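# Unplug the clipped cord from the power strip

## Task

Pull out the plug whose cord is held in the wire clip on the power strip, so the plug ends up away from the clip. At the finish neither gripper may be holding any loose object, the result must hold by itself without the robot keeping anything in place, and both grippers must have released and backed away.

## Robot and tools

Robot: two arms, left_arm and right_arm, each with six joints and a parallel gripper. Joint order in every row and every per-joint list is always waist, shoulder, elbow, wrist pitch, wrist yaw, wrist roll. On both arms the waist, shoulder and wrist yaw are sign-flipped relative to the URDF, in commands and in results alike. The stated ranges use URDF signs: waist -2.618 to 3.054, shoulder 0.000 to 3.142, elbow 0.000 to 3.142, wrist pitch -1.571 to 1.571, wrist yaw -1.571 to 1.571, wrist roll -2.094 to 2.094. Flip the flipped joints when comparing (a URDF range of -0.5 to 2.0 reads -2.0 to 0.5 in your numbers). Real ends can sit up to 0.036 rad either side of these.

Frame: one shared scene frame, in metres. Origin on the table top midway between the arms, +z up, +x out over the table, left_arm on the +y side. The arm names are not image sides. Reported hand positions can be off, more so at long reach. A gripper's fingers point along its own +z and close along its y; end_effector_position is between the pads, about 1 cm back from the tips. Mounting plates and the metal frame behind the arms are fixed obstacles.

execute_actions(actions): a list of up to 15 actions. Each action is a table of up to 15 rows; each row runs one control step of 1/30 s, and a short table repeats its last row to fill 15 steps. A row is one list of 14 numbers in [-1, 1] covering both arms: left_arm's six joint values then its opening, then right_arm's six then its opening. Joint values are offsets, scaled so 1.0 equals 1.202 rad (waist), 1.258 (shoulder), 1.238 (elbow), 2.073 (wrist pitch), 2.022 (wrist yaw and roll), measured from the joint angles at the start of that action, not from the previous row; for the first action, from the last angles reported. Opening is absolute: +1 fully open, -1 closed. An action that would push any joint more than 0.036 rad beyond its range is refused for both arms; if the first action fails this, or any action is malformed, nothing runs. An empty list just returns state and images.

move(target, speed, blocking): target is one 14-number row as above; the joint numbers are offsets from the Joint positions in the latest result that printed them, not from wherever the arm is when the move begins. Opening values are absolute and applied at once. speed, in rad/s from 0.01 to 2 (default 0.5), caps the joint that must travel furthest; all joints finish together, so grippers trace curves. Paths last 0.5 to 10 s and ignore obstacles and the other arm. Faster moves strike harder, and aiming further past a contact presses harder. The result adds a move: line with the ending (done, off_target, moving, held, fault), limits=held or limits=none, and each arm's joint furthest from target. With blocking=false you get control back after 0.5 s; before sending new rows or moves, call wait or stop.

wait(seconds): 0 to 10; the arms keep their last command and a running move continues. stop(): brakes a running move; it needs stopping distance, fingers keep moving. zoom_image(camera, region): region [x0, y0, x1, y1] in pixels of that camera's latest image, at most 504 by 504. Cameras: cam_head_left, cam_head_right, cam_high, cam_low (672x504) and cam_left_wrist, cam_right_wrist (616x616 fisheye). finished_scene(scene): pass the current scene number; irreversible, and the goal must already be met and stable.

Results: a state line per arm giving gripper position and quaternion (wxyz); Joint positions and Joint velocities per arm (rad, rad/s, then pad gap in m, 0.094 when fully open); Joint targets, the angles the joints are currently driven toward; grip_measured, the measured opening on the command scale (each gripper may be off by about 1 mm). Calls that ran actions also list joint angles at some steps, with HELD marking steps where an arm was held back. Other lines: joint sent to its limit; joint command not followed (the clearance check altered targets); too close; MOTOR HOT (from 75 °C); OVER-TEMPERATURE FAULT or FAULT (arm stopped).

Motion limits: each step a joint's target may lead its measured angle by at most 0.202 (waist), 0.258 (shoulder), 0.238 (elbow), 0.573 (wrist pitch), 0.522 (wrist yaw, roll) rad, and targets are scaled back if they would place the gripper more than 70 mm from where it is, so big changes take several actions; unfinished motion must be re-commanded. Arms sag under zero offsets; to hold one, send the offsets back to the wanted angles first, then zeros, nudging further if it still falls short.

Gripping: to hold something, command an opening below grip_measured, about 0.03 below for a firm grip, less for a light one. Pads press about 50 to 62 N, less on thin parts. Holding loads heats motors; at 90 °C an arm halts for 10 s, at 100 °C it goes limp and falls.

Avoid: arm-to-arm hits or pressing, knocking anything off the table, dropping or slamming objects, fast or hard pushes. Loose objects may occasionally get a brief nudge. Finish with grippers open, empty, and away from the strip.

Each tool is called after "Request:" as a command line: name --argument value for each argument, lists and objects as JSON in quotes; but a table of rows of numbers goes row by row, as --pt "numbers of a row", without its own name.

## Session

Request:
execute_actions --actions '[]'

Scene clock: 0.00 s.
left_arm: end_effector_position=(+0.4245, -0.1207, +0.2259) grip_measured=+1.000 end_effector_quat_wxyz=(-0.462, +0.586, -0.574, +0.336) | right_arm: end_effector_position=(+0.3328, -0.2901, +0.1921) grip_measured=+1.000 end_effector_quat_wxyz=(+0.382, +0.022, +0.924, -0.013)
Joint names: [waist, shoulder, elbow, wrist pitch, wrist yaw, wrist roll]
Joint positions: left_arm=[ 1.043 -2.854  2.112  0.01   1.15  -2.085  0.094] | right_arm=[ 0.076 -1.955  0.384  0.857  0.019 -0.08   0.094]
Joint velocities: left_arm=[ 0.012 -0.007 -0.002 -0.007  0.081 -0.037  0.   ] | right_arm=[ 0.002  0.007 -0.007 -0.066  0.022  0.037  0.   ]
Joint targets: left_arm=[1.047 -2.832 2.124 0.006 1.164 -2.078] | right_arm=[0.076 -1.952 0.386 0.859 0.021 -0.080]

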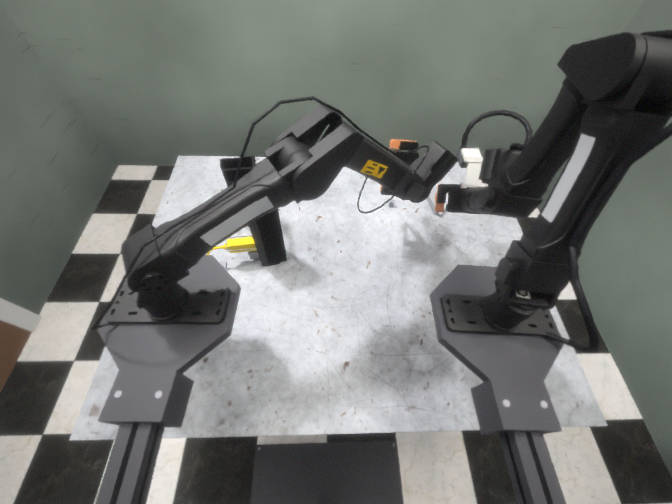

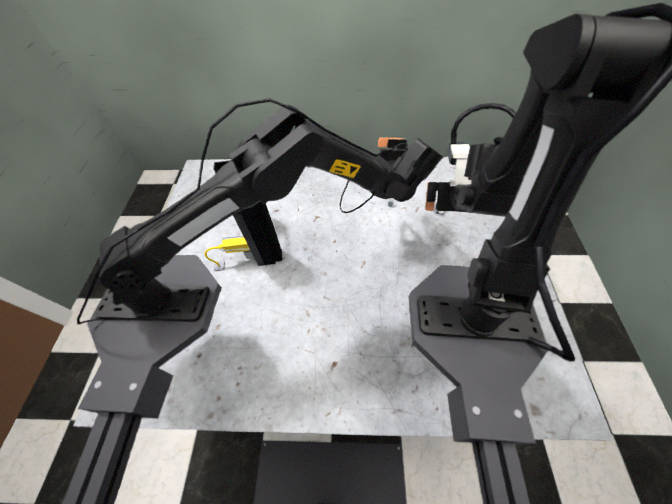

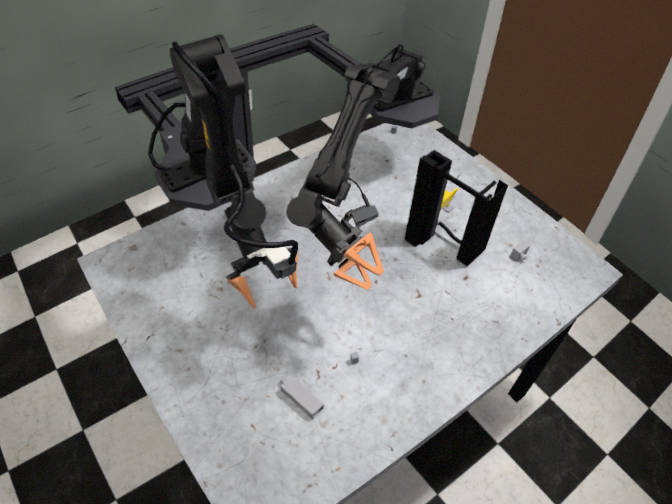

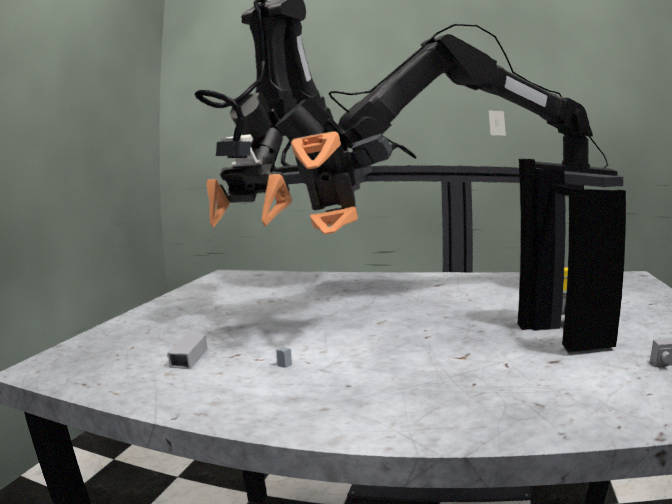

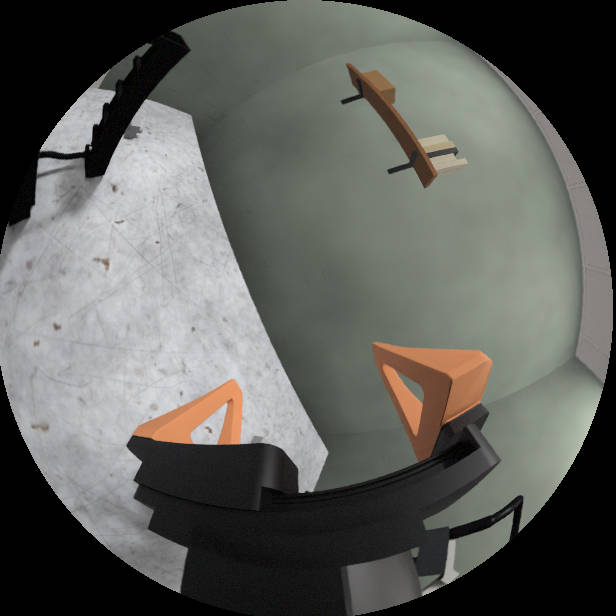

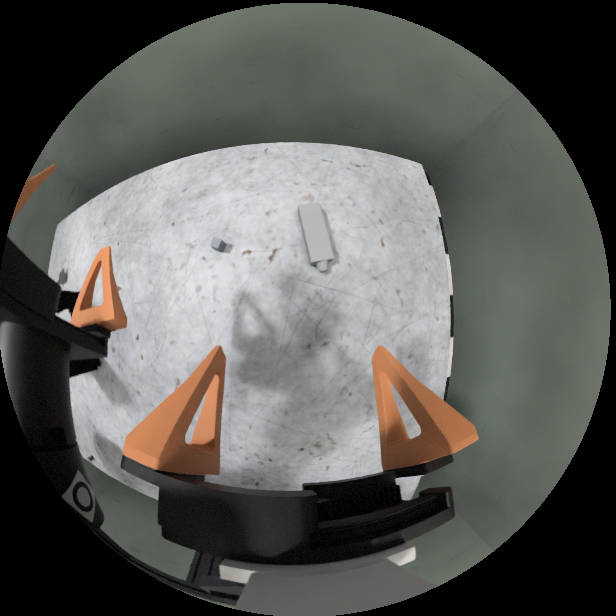

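Request:
move --target '[-0.72,0.995,-0.9,-0.02,-0.569,0.13,0.19, 0,0.01,0,0,0,0,1]' --speed 1.0

Scene clock: 21.80 s.
left_arm: end_effector_position=(+0.4617, +0.2408, +0.3720) grip_measured=+0.191 end_effector_quat_wxyz=(-0.200, +0.669, -0.615, +0.365) | right_arm: end_effector_position=(+0.3328, -0.2901, +0.1921) grip_measured=+1.000 end_effector_quat_wxyz=(+0.382, +0.022, +0.924, -0.013)
Joint names: [waist, shoulder, elbow, wrist pitch, wrist yaw, wrist roll]
Joint positions: left_arm=[ 0.179 -1.624  1.005 -0.03   0.007 -1.834  0.056] | right_arm=[ 0.076 -1.955  0.384  0.857  0.019 -0.08   0.094]
Joint velocities: left_arm=[ 0.017  0.017  0.007  0.007  0.022  0.007 -0.   ] | right_arm=[-0.002  0.002  0.012 -0.022 -0.051 -0.081  0.   ]
Joint targets: left_arm=[0.178 -1.602 0.998 -0.032 -0.001 -1.822] | right_arm=[0.076 -1.942 0.384 0.857 0.019 -0.080]
move: off_target (left_arm); limits=none; left_arm: farthest joint: the shoulder, 0.021 radians from its target (1.252 radians at the start); right_arm: farthest joint: the shoulder, 0.013 radians from its target (0.013 radians at the start)

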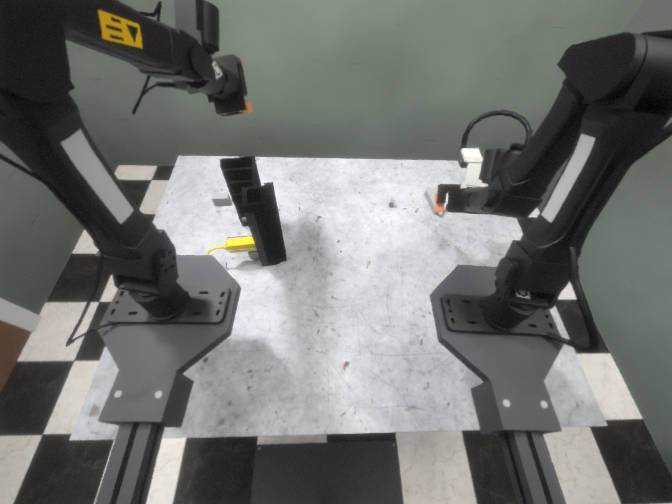

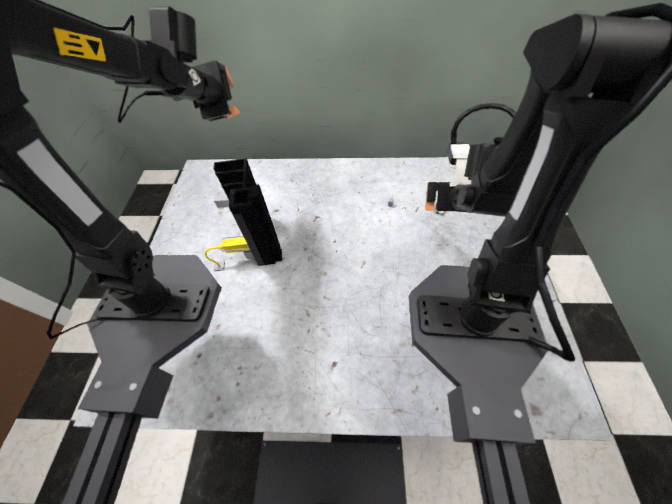

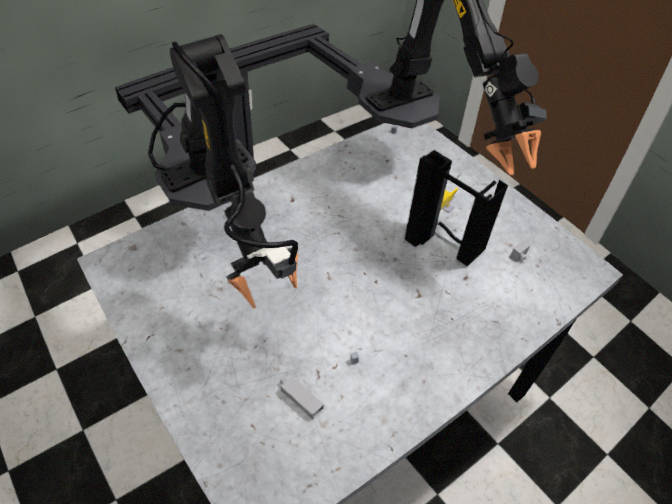

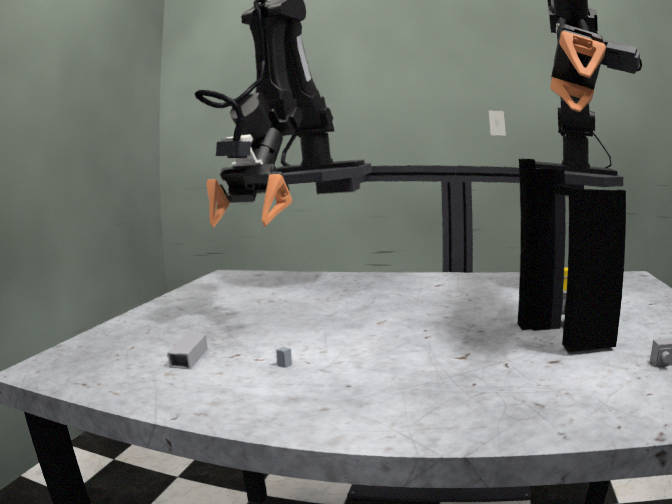

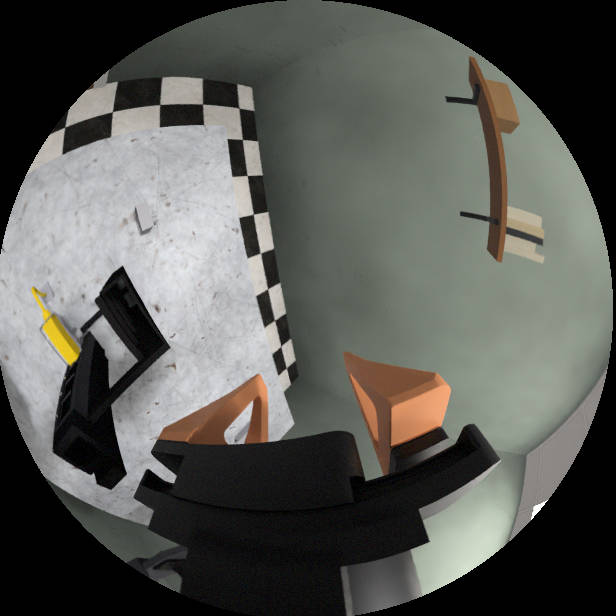

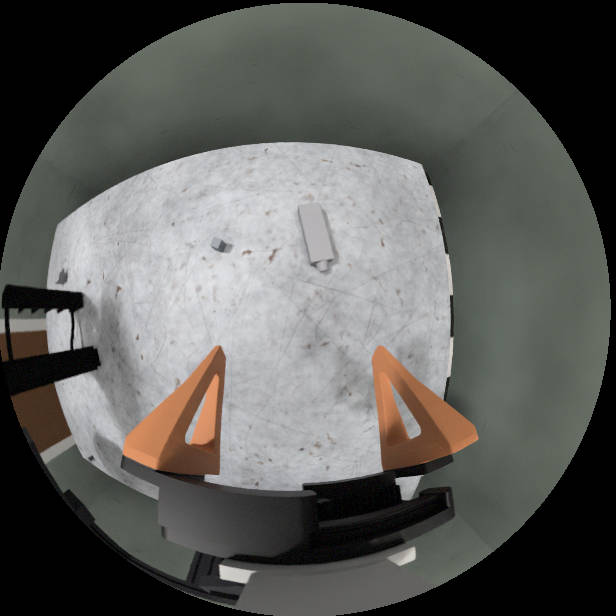

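Request:
zoom_image --camera "cam_head_left" --region '[190, 150, 310, 280]'

Request:
zoom_image --camera "cam_head_right" --region '[185, 150, 305, 280]'

Region (190, 150, 310, 280) of cam_head_left's 672x504 image, scaled by 3.877, with more detail than that image has; it fills the left 465 columns of this view, and the rest is white.

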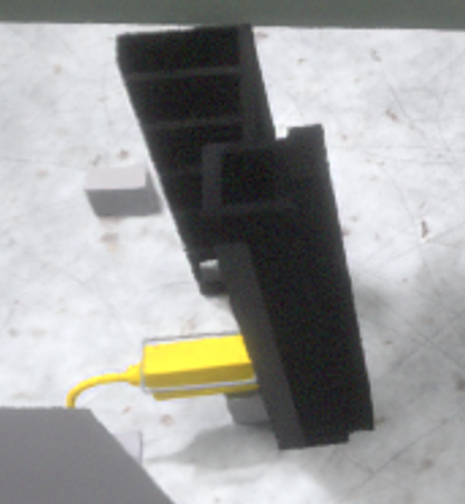

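Region (185, 150, 305, 280) of cam_head_right's 672x504 image, scaled by 3.877, with more detail than that image has; it fills the left 465 columns of this view, and the rest is white.

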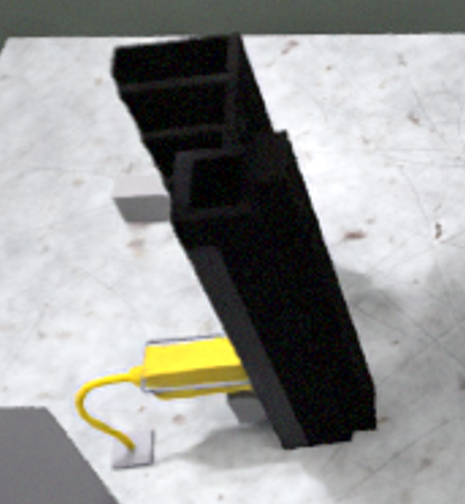

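Request:
zoom_image --camera "cam_head_left" --region '[200, 40, 280, 130]'

Request:
zoom_image --camera "cam_left_wrist" --region '[10, 240, 190, 420]'

Region (200, 40, 280, 130) of cam_head_left's 672x504 image, scaled by 5.600, with more detail than that image has.

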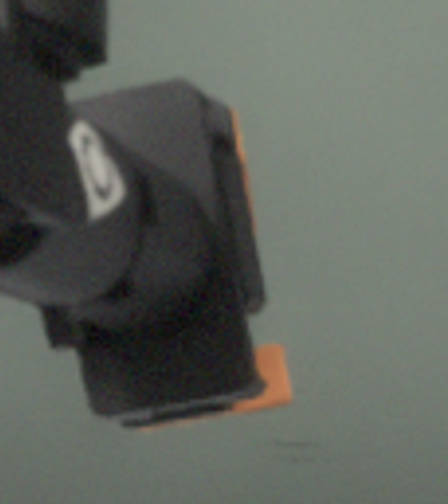

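Region (10, 240, 190, 420) of cam_left_wrist's 616x616 image, scaled by 2.800, with more detail than that image has.

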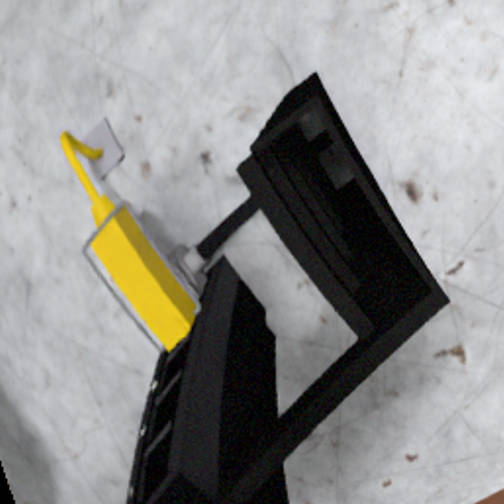

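Request:
move --target '[-0.7296,0.0,-0.024,-0.43,-0.341,0.4659,0.19, 0,0.01,0,0,0,0,1]' --speed 1.1

Scene clock: 143.63 s.
left_arm: end_effector_position=(+0.2797, +0.4131, +0.3128) grip_measured=+0.191 end_effector_quat_wxyz=(+0.068, +0.676, -0.664, +0.312) | right_arm: end_effector_position=(+0.3328, -0.2901, +0.1921) grip_measured=+1.000 end_effector_quat_wxyz=(+0.382, +0.022, +0.924, -0.013)
Joint names: [waist, shoulder, elbow, wrist pitch, wrist yaw, wrist roll]
Joint positions: left_arm=[-0.694 -1.624  0.983 -0.914 -0.662 -0.902  0.056] | right_arm=[ 0.076 -1.955  0.384  0.857  0.019 -0.08   0.094]
Joint velocities: left_arm=[ 0.007  0.017  0.007 -0.081 -0.022 -0.037 -0.001] | right_arm=[ 0.007  0.012  0.002  0.022  0.081 -0.007  0.   ]
Joint targets: left_arm=[-0.699 -1.624 0.975 -0.922 -0.682 -0.892] | right_arm=[0.076 -1.942 0.384 0.857 0.019 -0.080]
move: off_target (left_arm); limits=none; left_arm: farthest joint: the wrist yaw, 0.021 radians from its target (0.689 radians at the start); right_arm: farthest joint: the shoulder, 0.013 radians from its target (0.013 radians at the start)

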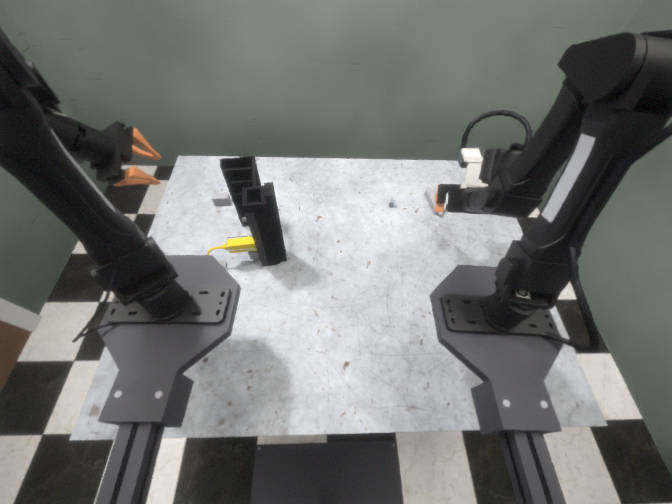

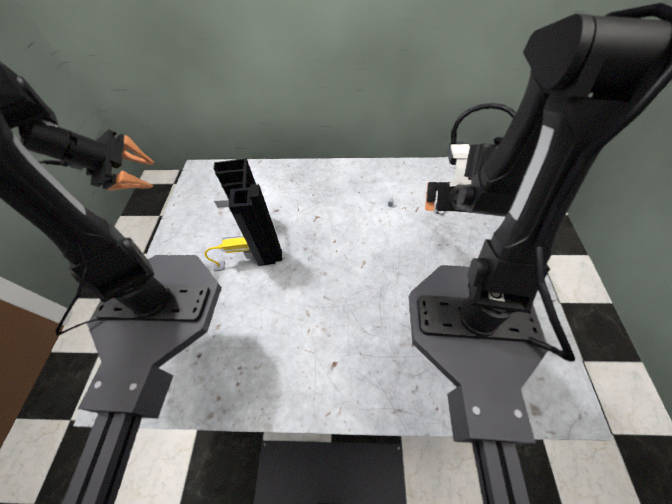

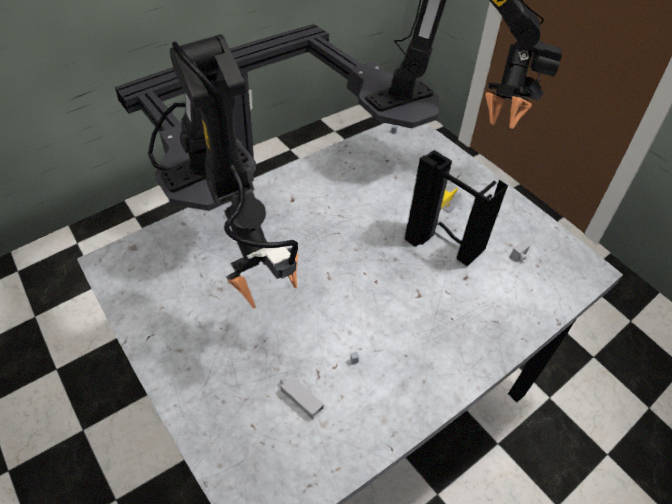

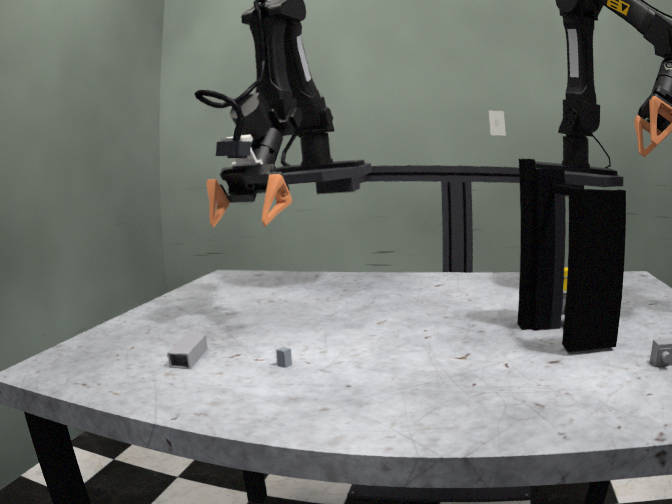

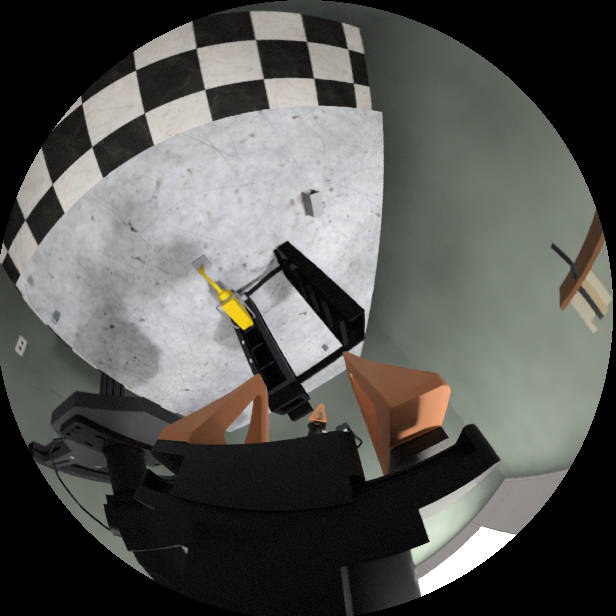

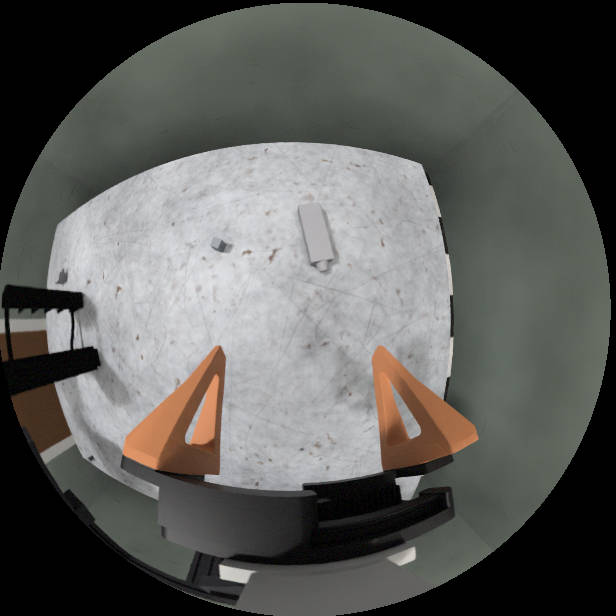

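Request:
move --target '[0,-0.531,0.022,0.1327,-0.0166,0.004,0.19, 0,0.01,0,0,0,0,1]' --speed 0.9

Scene clock: 148.23 s.
left_arm: end_effector_position=(+0.2413, +0.3836, +0.1424) grip_measured=+0.191 end_effector_quat_wxyz=(+0.257, +0.704, -0.596, +0.287) | right_arm: end_effector_position=(+0.3328, -0.2901, +0.1921) grip_measured=+1.000 end_effector_quat_wxyz=(+0.382, +0.022, +0.924, -0.013)
Joint names: [waist, shoulder, elbow, wrist pitch, wrist yaw, wrist roll]
Joint positions: left_arm=[-0.694 -2.303  0.983 -0.645 -0.676 -0.902  0.056] | right_arm=[ 0.076 -1.955  0.384  0.857  0.019 -0.08   0.094]
Joint velocities: left_arm=[-0.012 -0.002  0.007  0.051 -0.022  0.022 -0.001] | right_arm=[-0.017  0.007  0.002 -0.037 -0.007 -0.051  0.   ]
Joint targets: left_arm=[-0.694 -2.292 1.010 -0.639 -0.695 -0.894] | right_arm=[0.076 -1.942 0.384 0.857 0.019 -0.080]
move: off_target (left_arm); limits=none; left_arm: farthest joint: the elbow, 0.027 radians from its target (0.027 radians at the start); right_arm: farthest joint: the shoulder, 0.013 radians from its target (0.013 radians at the start)

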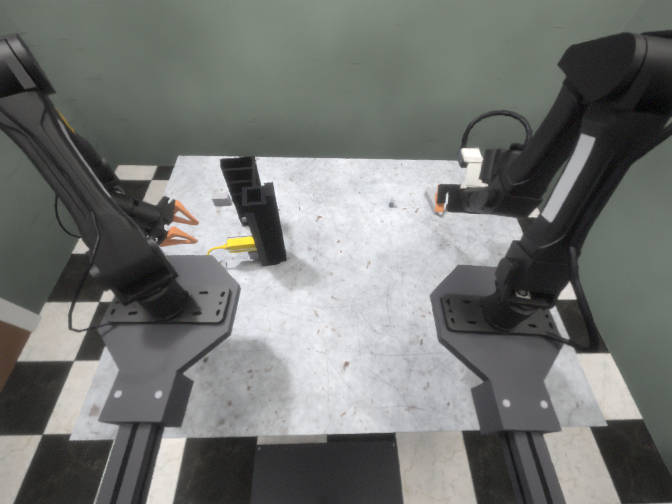

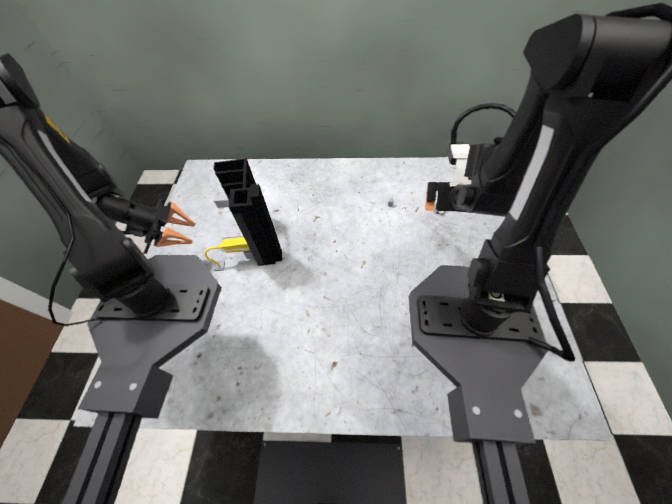

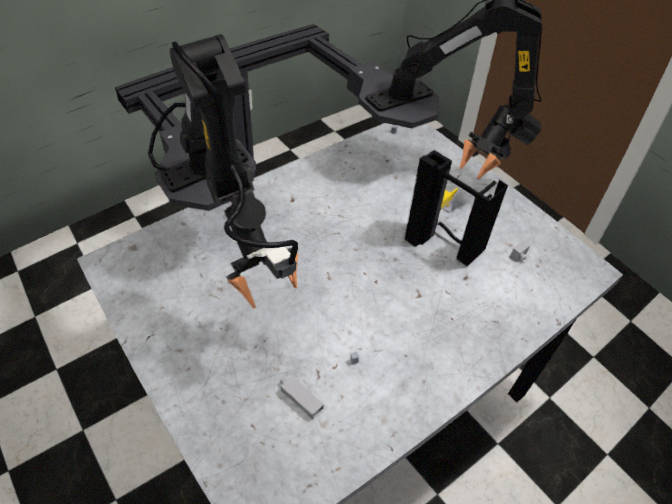

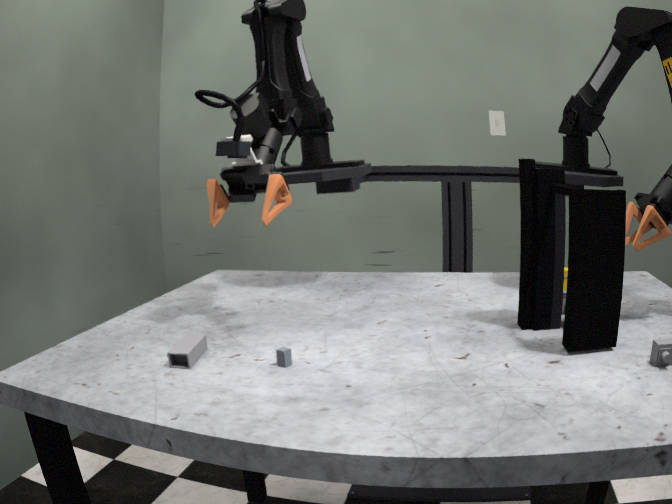

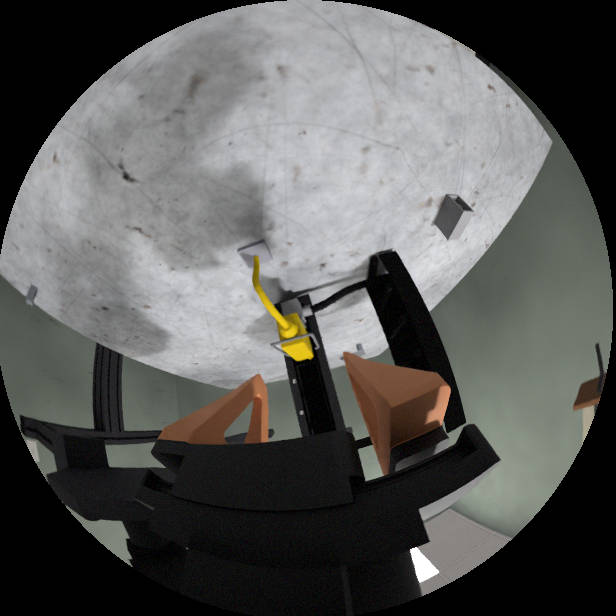

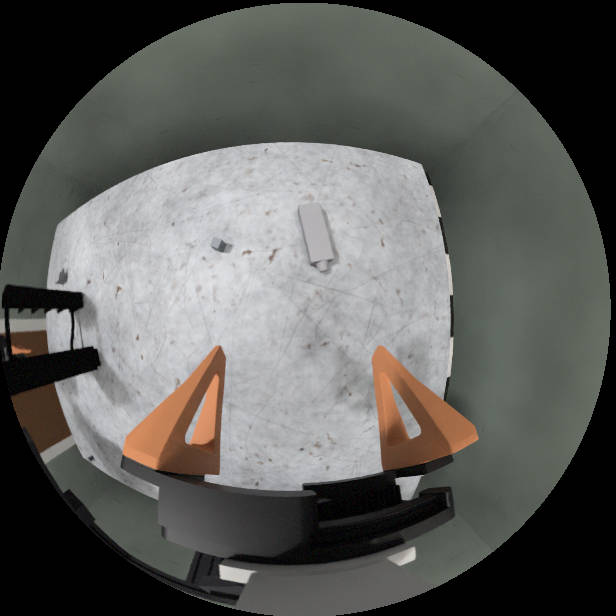

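Request:
zoom_image --camera "cam_head_left" --region '[160, 190, 270, 270]'

Request:
zoom_image --camera "cam_head_right" --region '[155, 195, 265, 275]'

Request:
zoom_image --camera "cam_left_wrist" --region '[230, 270, 380, 420]'

Region (160, 190, 270, 270) of cam_head_left's 672x504 image, scaled by 4.582, with more detail than that image has; it fills the top 367 rows of this view, and the rest is white.

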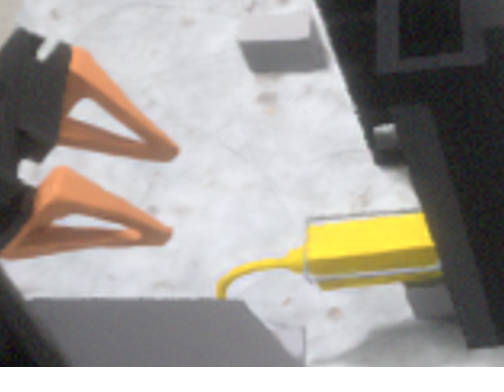

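Region (155, 195, 265, 275) of cam_head_right's 672x504 image, scaled by 4.582, with more detail than that image has; it fills the top 367 rows of this view, and the rest is white.

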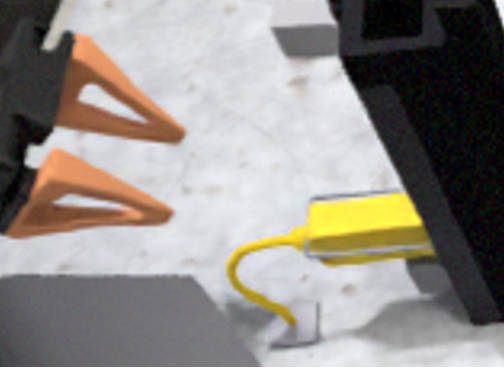

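Region (230, 270, 380, 420) of cam_left_wrist's 616x616 image, scaled by 3.360, with more detail than that image has.

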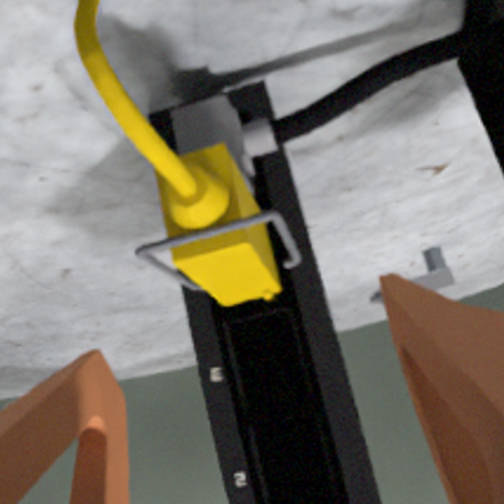

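Request:
move --target '[0.1473,-0.051,-0.1559,0.2056,-0.0348,-0.1111,0.19, 0,0.01,0,0,0,0,1]' --speed 0.6

Scene clock: 227.50 s.
left_arm: end_effector_position=(+0.2418, +0.3293, +0.1054) grip_measured=+0.191 end_effector_quat_wxyz=(+0.239, +0.704, -0.602, +0.292) | right_arm: end_effector_position=(+0.3328, -0.2901, +0.1921) grip_measured=+1.000 end_effector_quat_wxyz=(+0.382, +0.022, +0.924, -0.013)
Joint names: [waist, shoulder, elbow, wrist pitch, wrist yaw, wrist roll]
Joint positions: left_arm=[-0.524 -2.366  0.806 -0.225 -0.726 -1.12   0.056] | right_arm=[ 0.076 -1.955  0.384  0.857  0.019 -0.08   0.094]
Joint velocities: left_arm=[ 0.002  0.017 -0.002 -0.037  0.007 -0.022  0.   ] | right_arm=[-0.002  0.007 -0.002 -0.037 -0.007  0.095  0.   ]
Joint targets: left_arm=[-0.517 -2.367 0.790 -0.219 -0.747 -1.126] | right_arm=[0.076 -1.942 0.384 0.857 0.019 -0.080]
move: done; limits=none; left_arm: farthest joint: the wrist yaw, 0.020 radians from its target (0.070 radians at the start); right_arm: farthest joint: the shoulder, 0.013 radians from its target (0.013 radians at the start)

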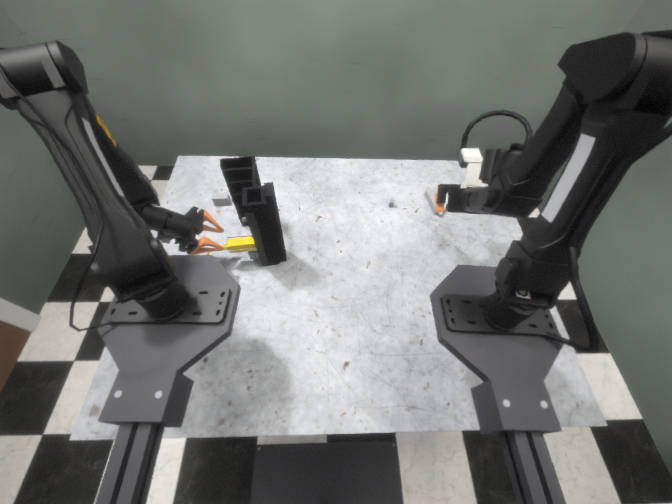

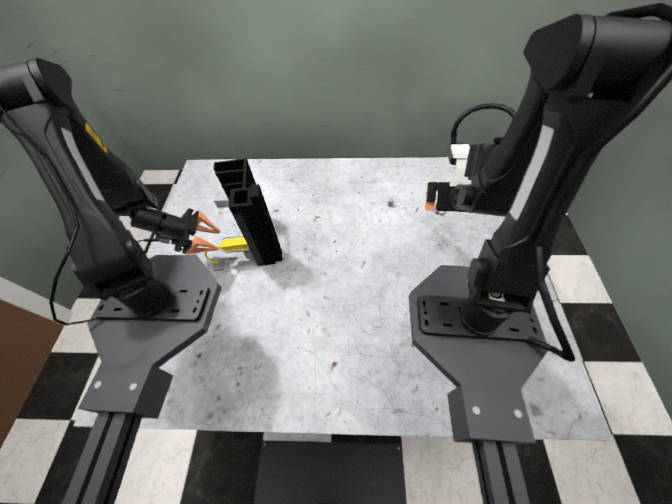

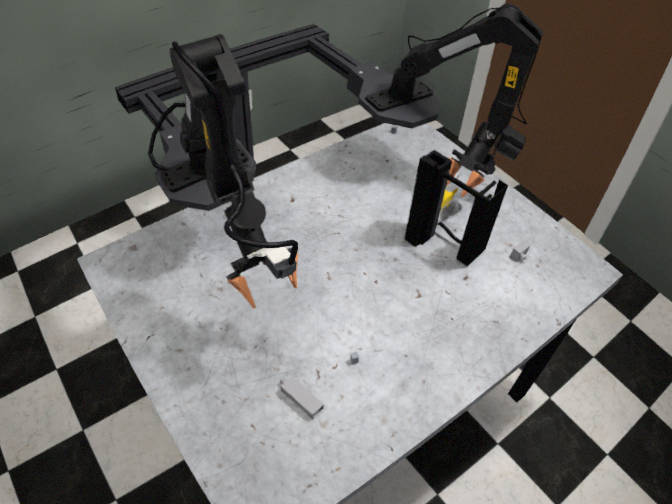

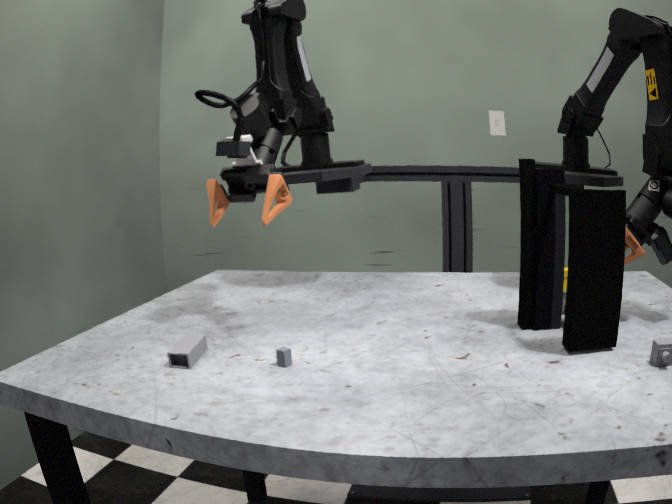

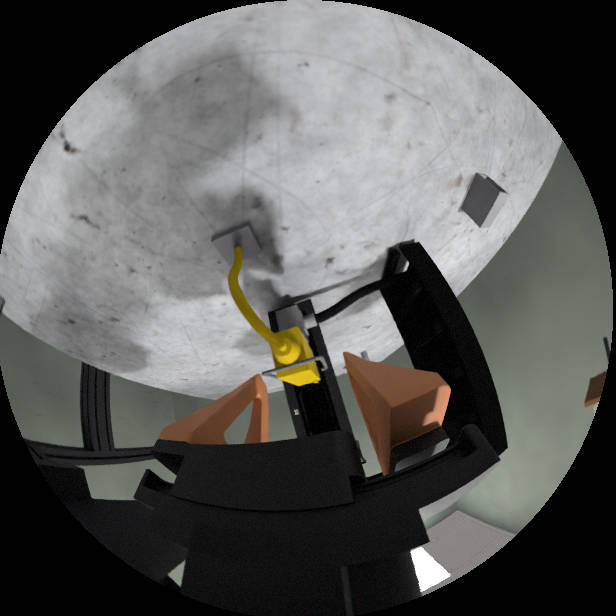

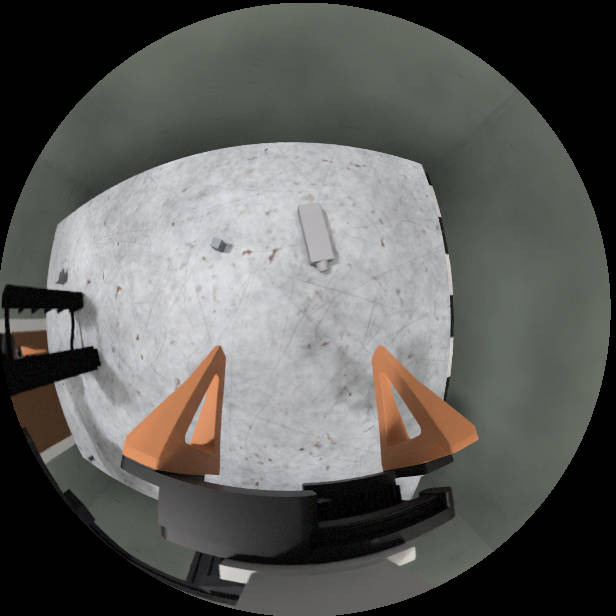

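Request:
execute_actions --actions '[]'

Scene clock: 243.30 s.
left_arm: end_effector_position=(+0.2419, +0.3293, +0.1054) grip_measured=+0.191 end_effector_quat_wxyz=(+0.239, +0.704, -0.602, +0.292) | right_arm: end_effector_position=(+0.3328, -0.2901, +0.1921) grip_measured=+1.000 end_effector_quat_wxyz=(+0.382, +0.022, +0.924, -0.013)
Joint names: [waist, shoulder, elbow, wrist pitch, wrist yaw, wrist roll]
Joint positions: left_arm=[-0.524 -2.366  0.806 -0.225 -0.726 -1.121  0.056] | right_arm=[ 0.076 -1.955  0.384  0.857  0.019 -0.08   0.094]
Joint velocities: left_arm=[ 0.012  0.007 -0.007 -0.022  0.051 -0.051 -0.   ] | right_arm=[-0.002 -0.007 -0.012 -0.022  0.051  0.007  0.   ]
Joint targets: left_arm=[-0.517 -2.367 0.790 -0.219 -0.746 -1.126] | right_arm=[0.076 -1.942 0.384 0.857 0.019 -0.080]

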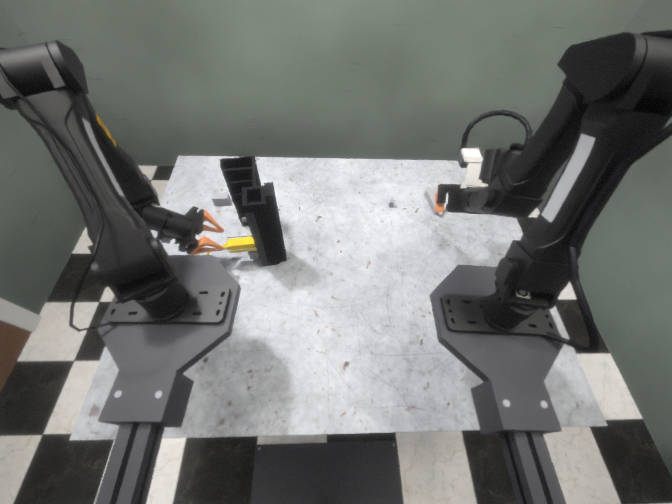

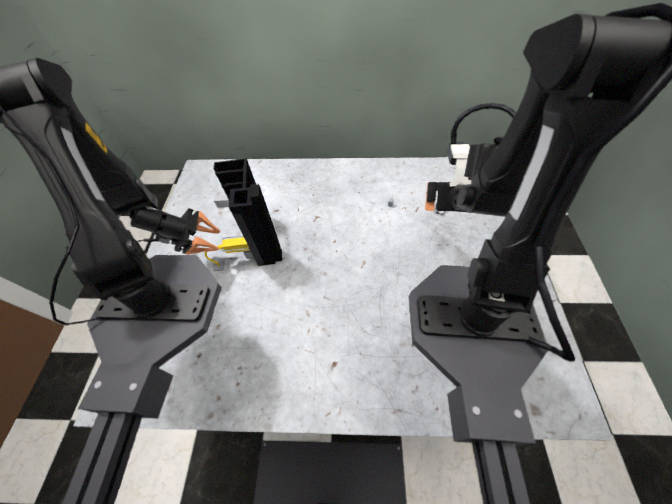

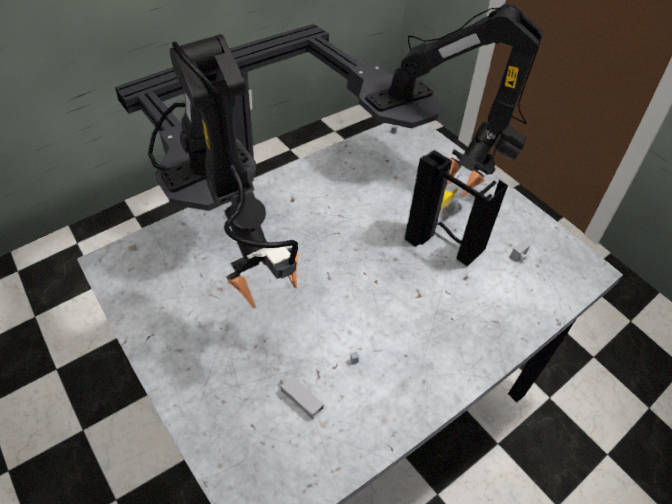

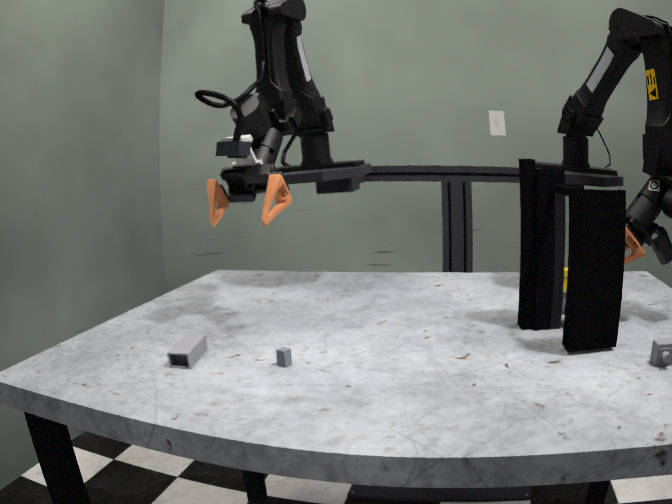

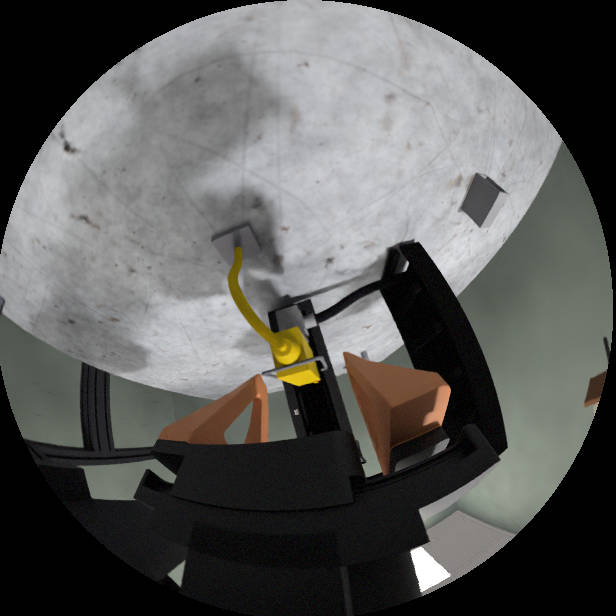

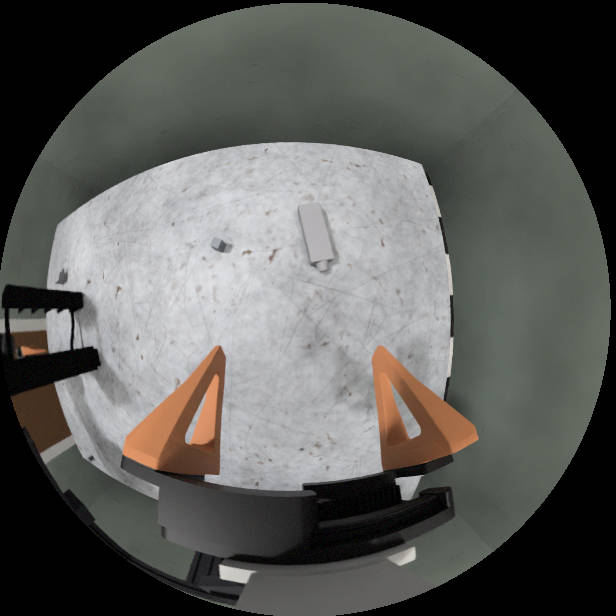

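Request:
zoom_image --camera "cam_left_wrist" --region '[220, 280, 400, 430]'

Request:
zoom_image --camera "cam_head_left" --region '[170, 195, 280, 275]'

Request:
zoom_image --camera "cam_head_right" --region '[165, 195, 275, 275]'

Region (220, 280, 400, 430) of cam_left_wrist's 616x616 image, scaled by 2.800, with more detail than that image has.

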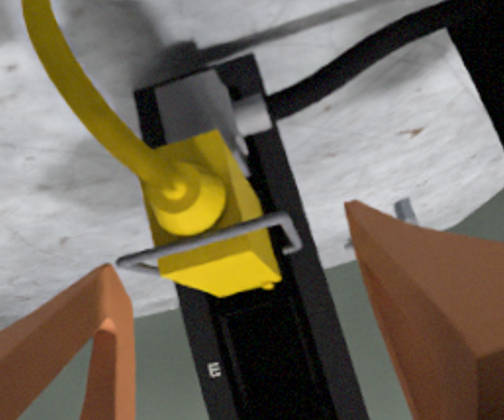

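Region (170, 195, 280, 275) of cam_head_left's 672x504 image, scaled by 4.582, with more detail than that image has; it fills the top 367 rows of this view, and the rest is white.

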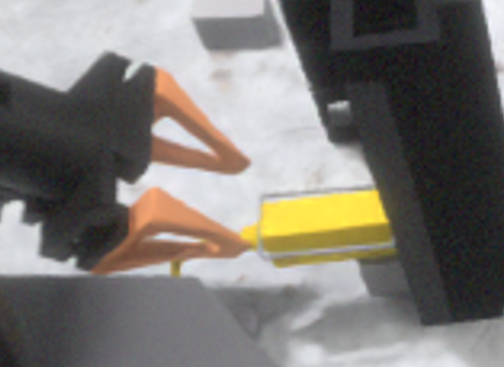

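Region (165, 195, 275, 275) of cam_head_right's 672x504 image, scaled by 4.582, with more detail than that image has; it fills the top 367 rows of this view, and the rest is white.

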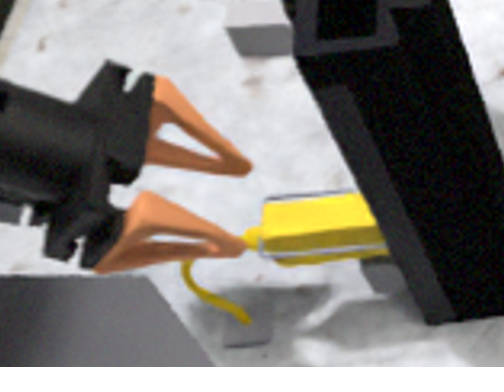

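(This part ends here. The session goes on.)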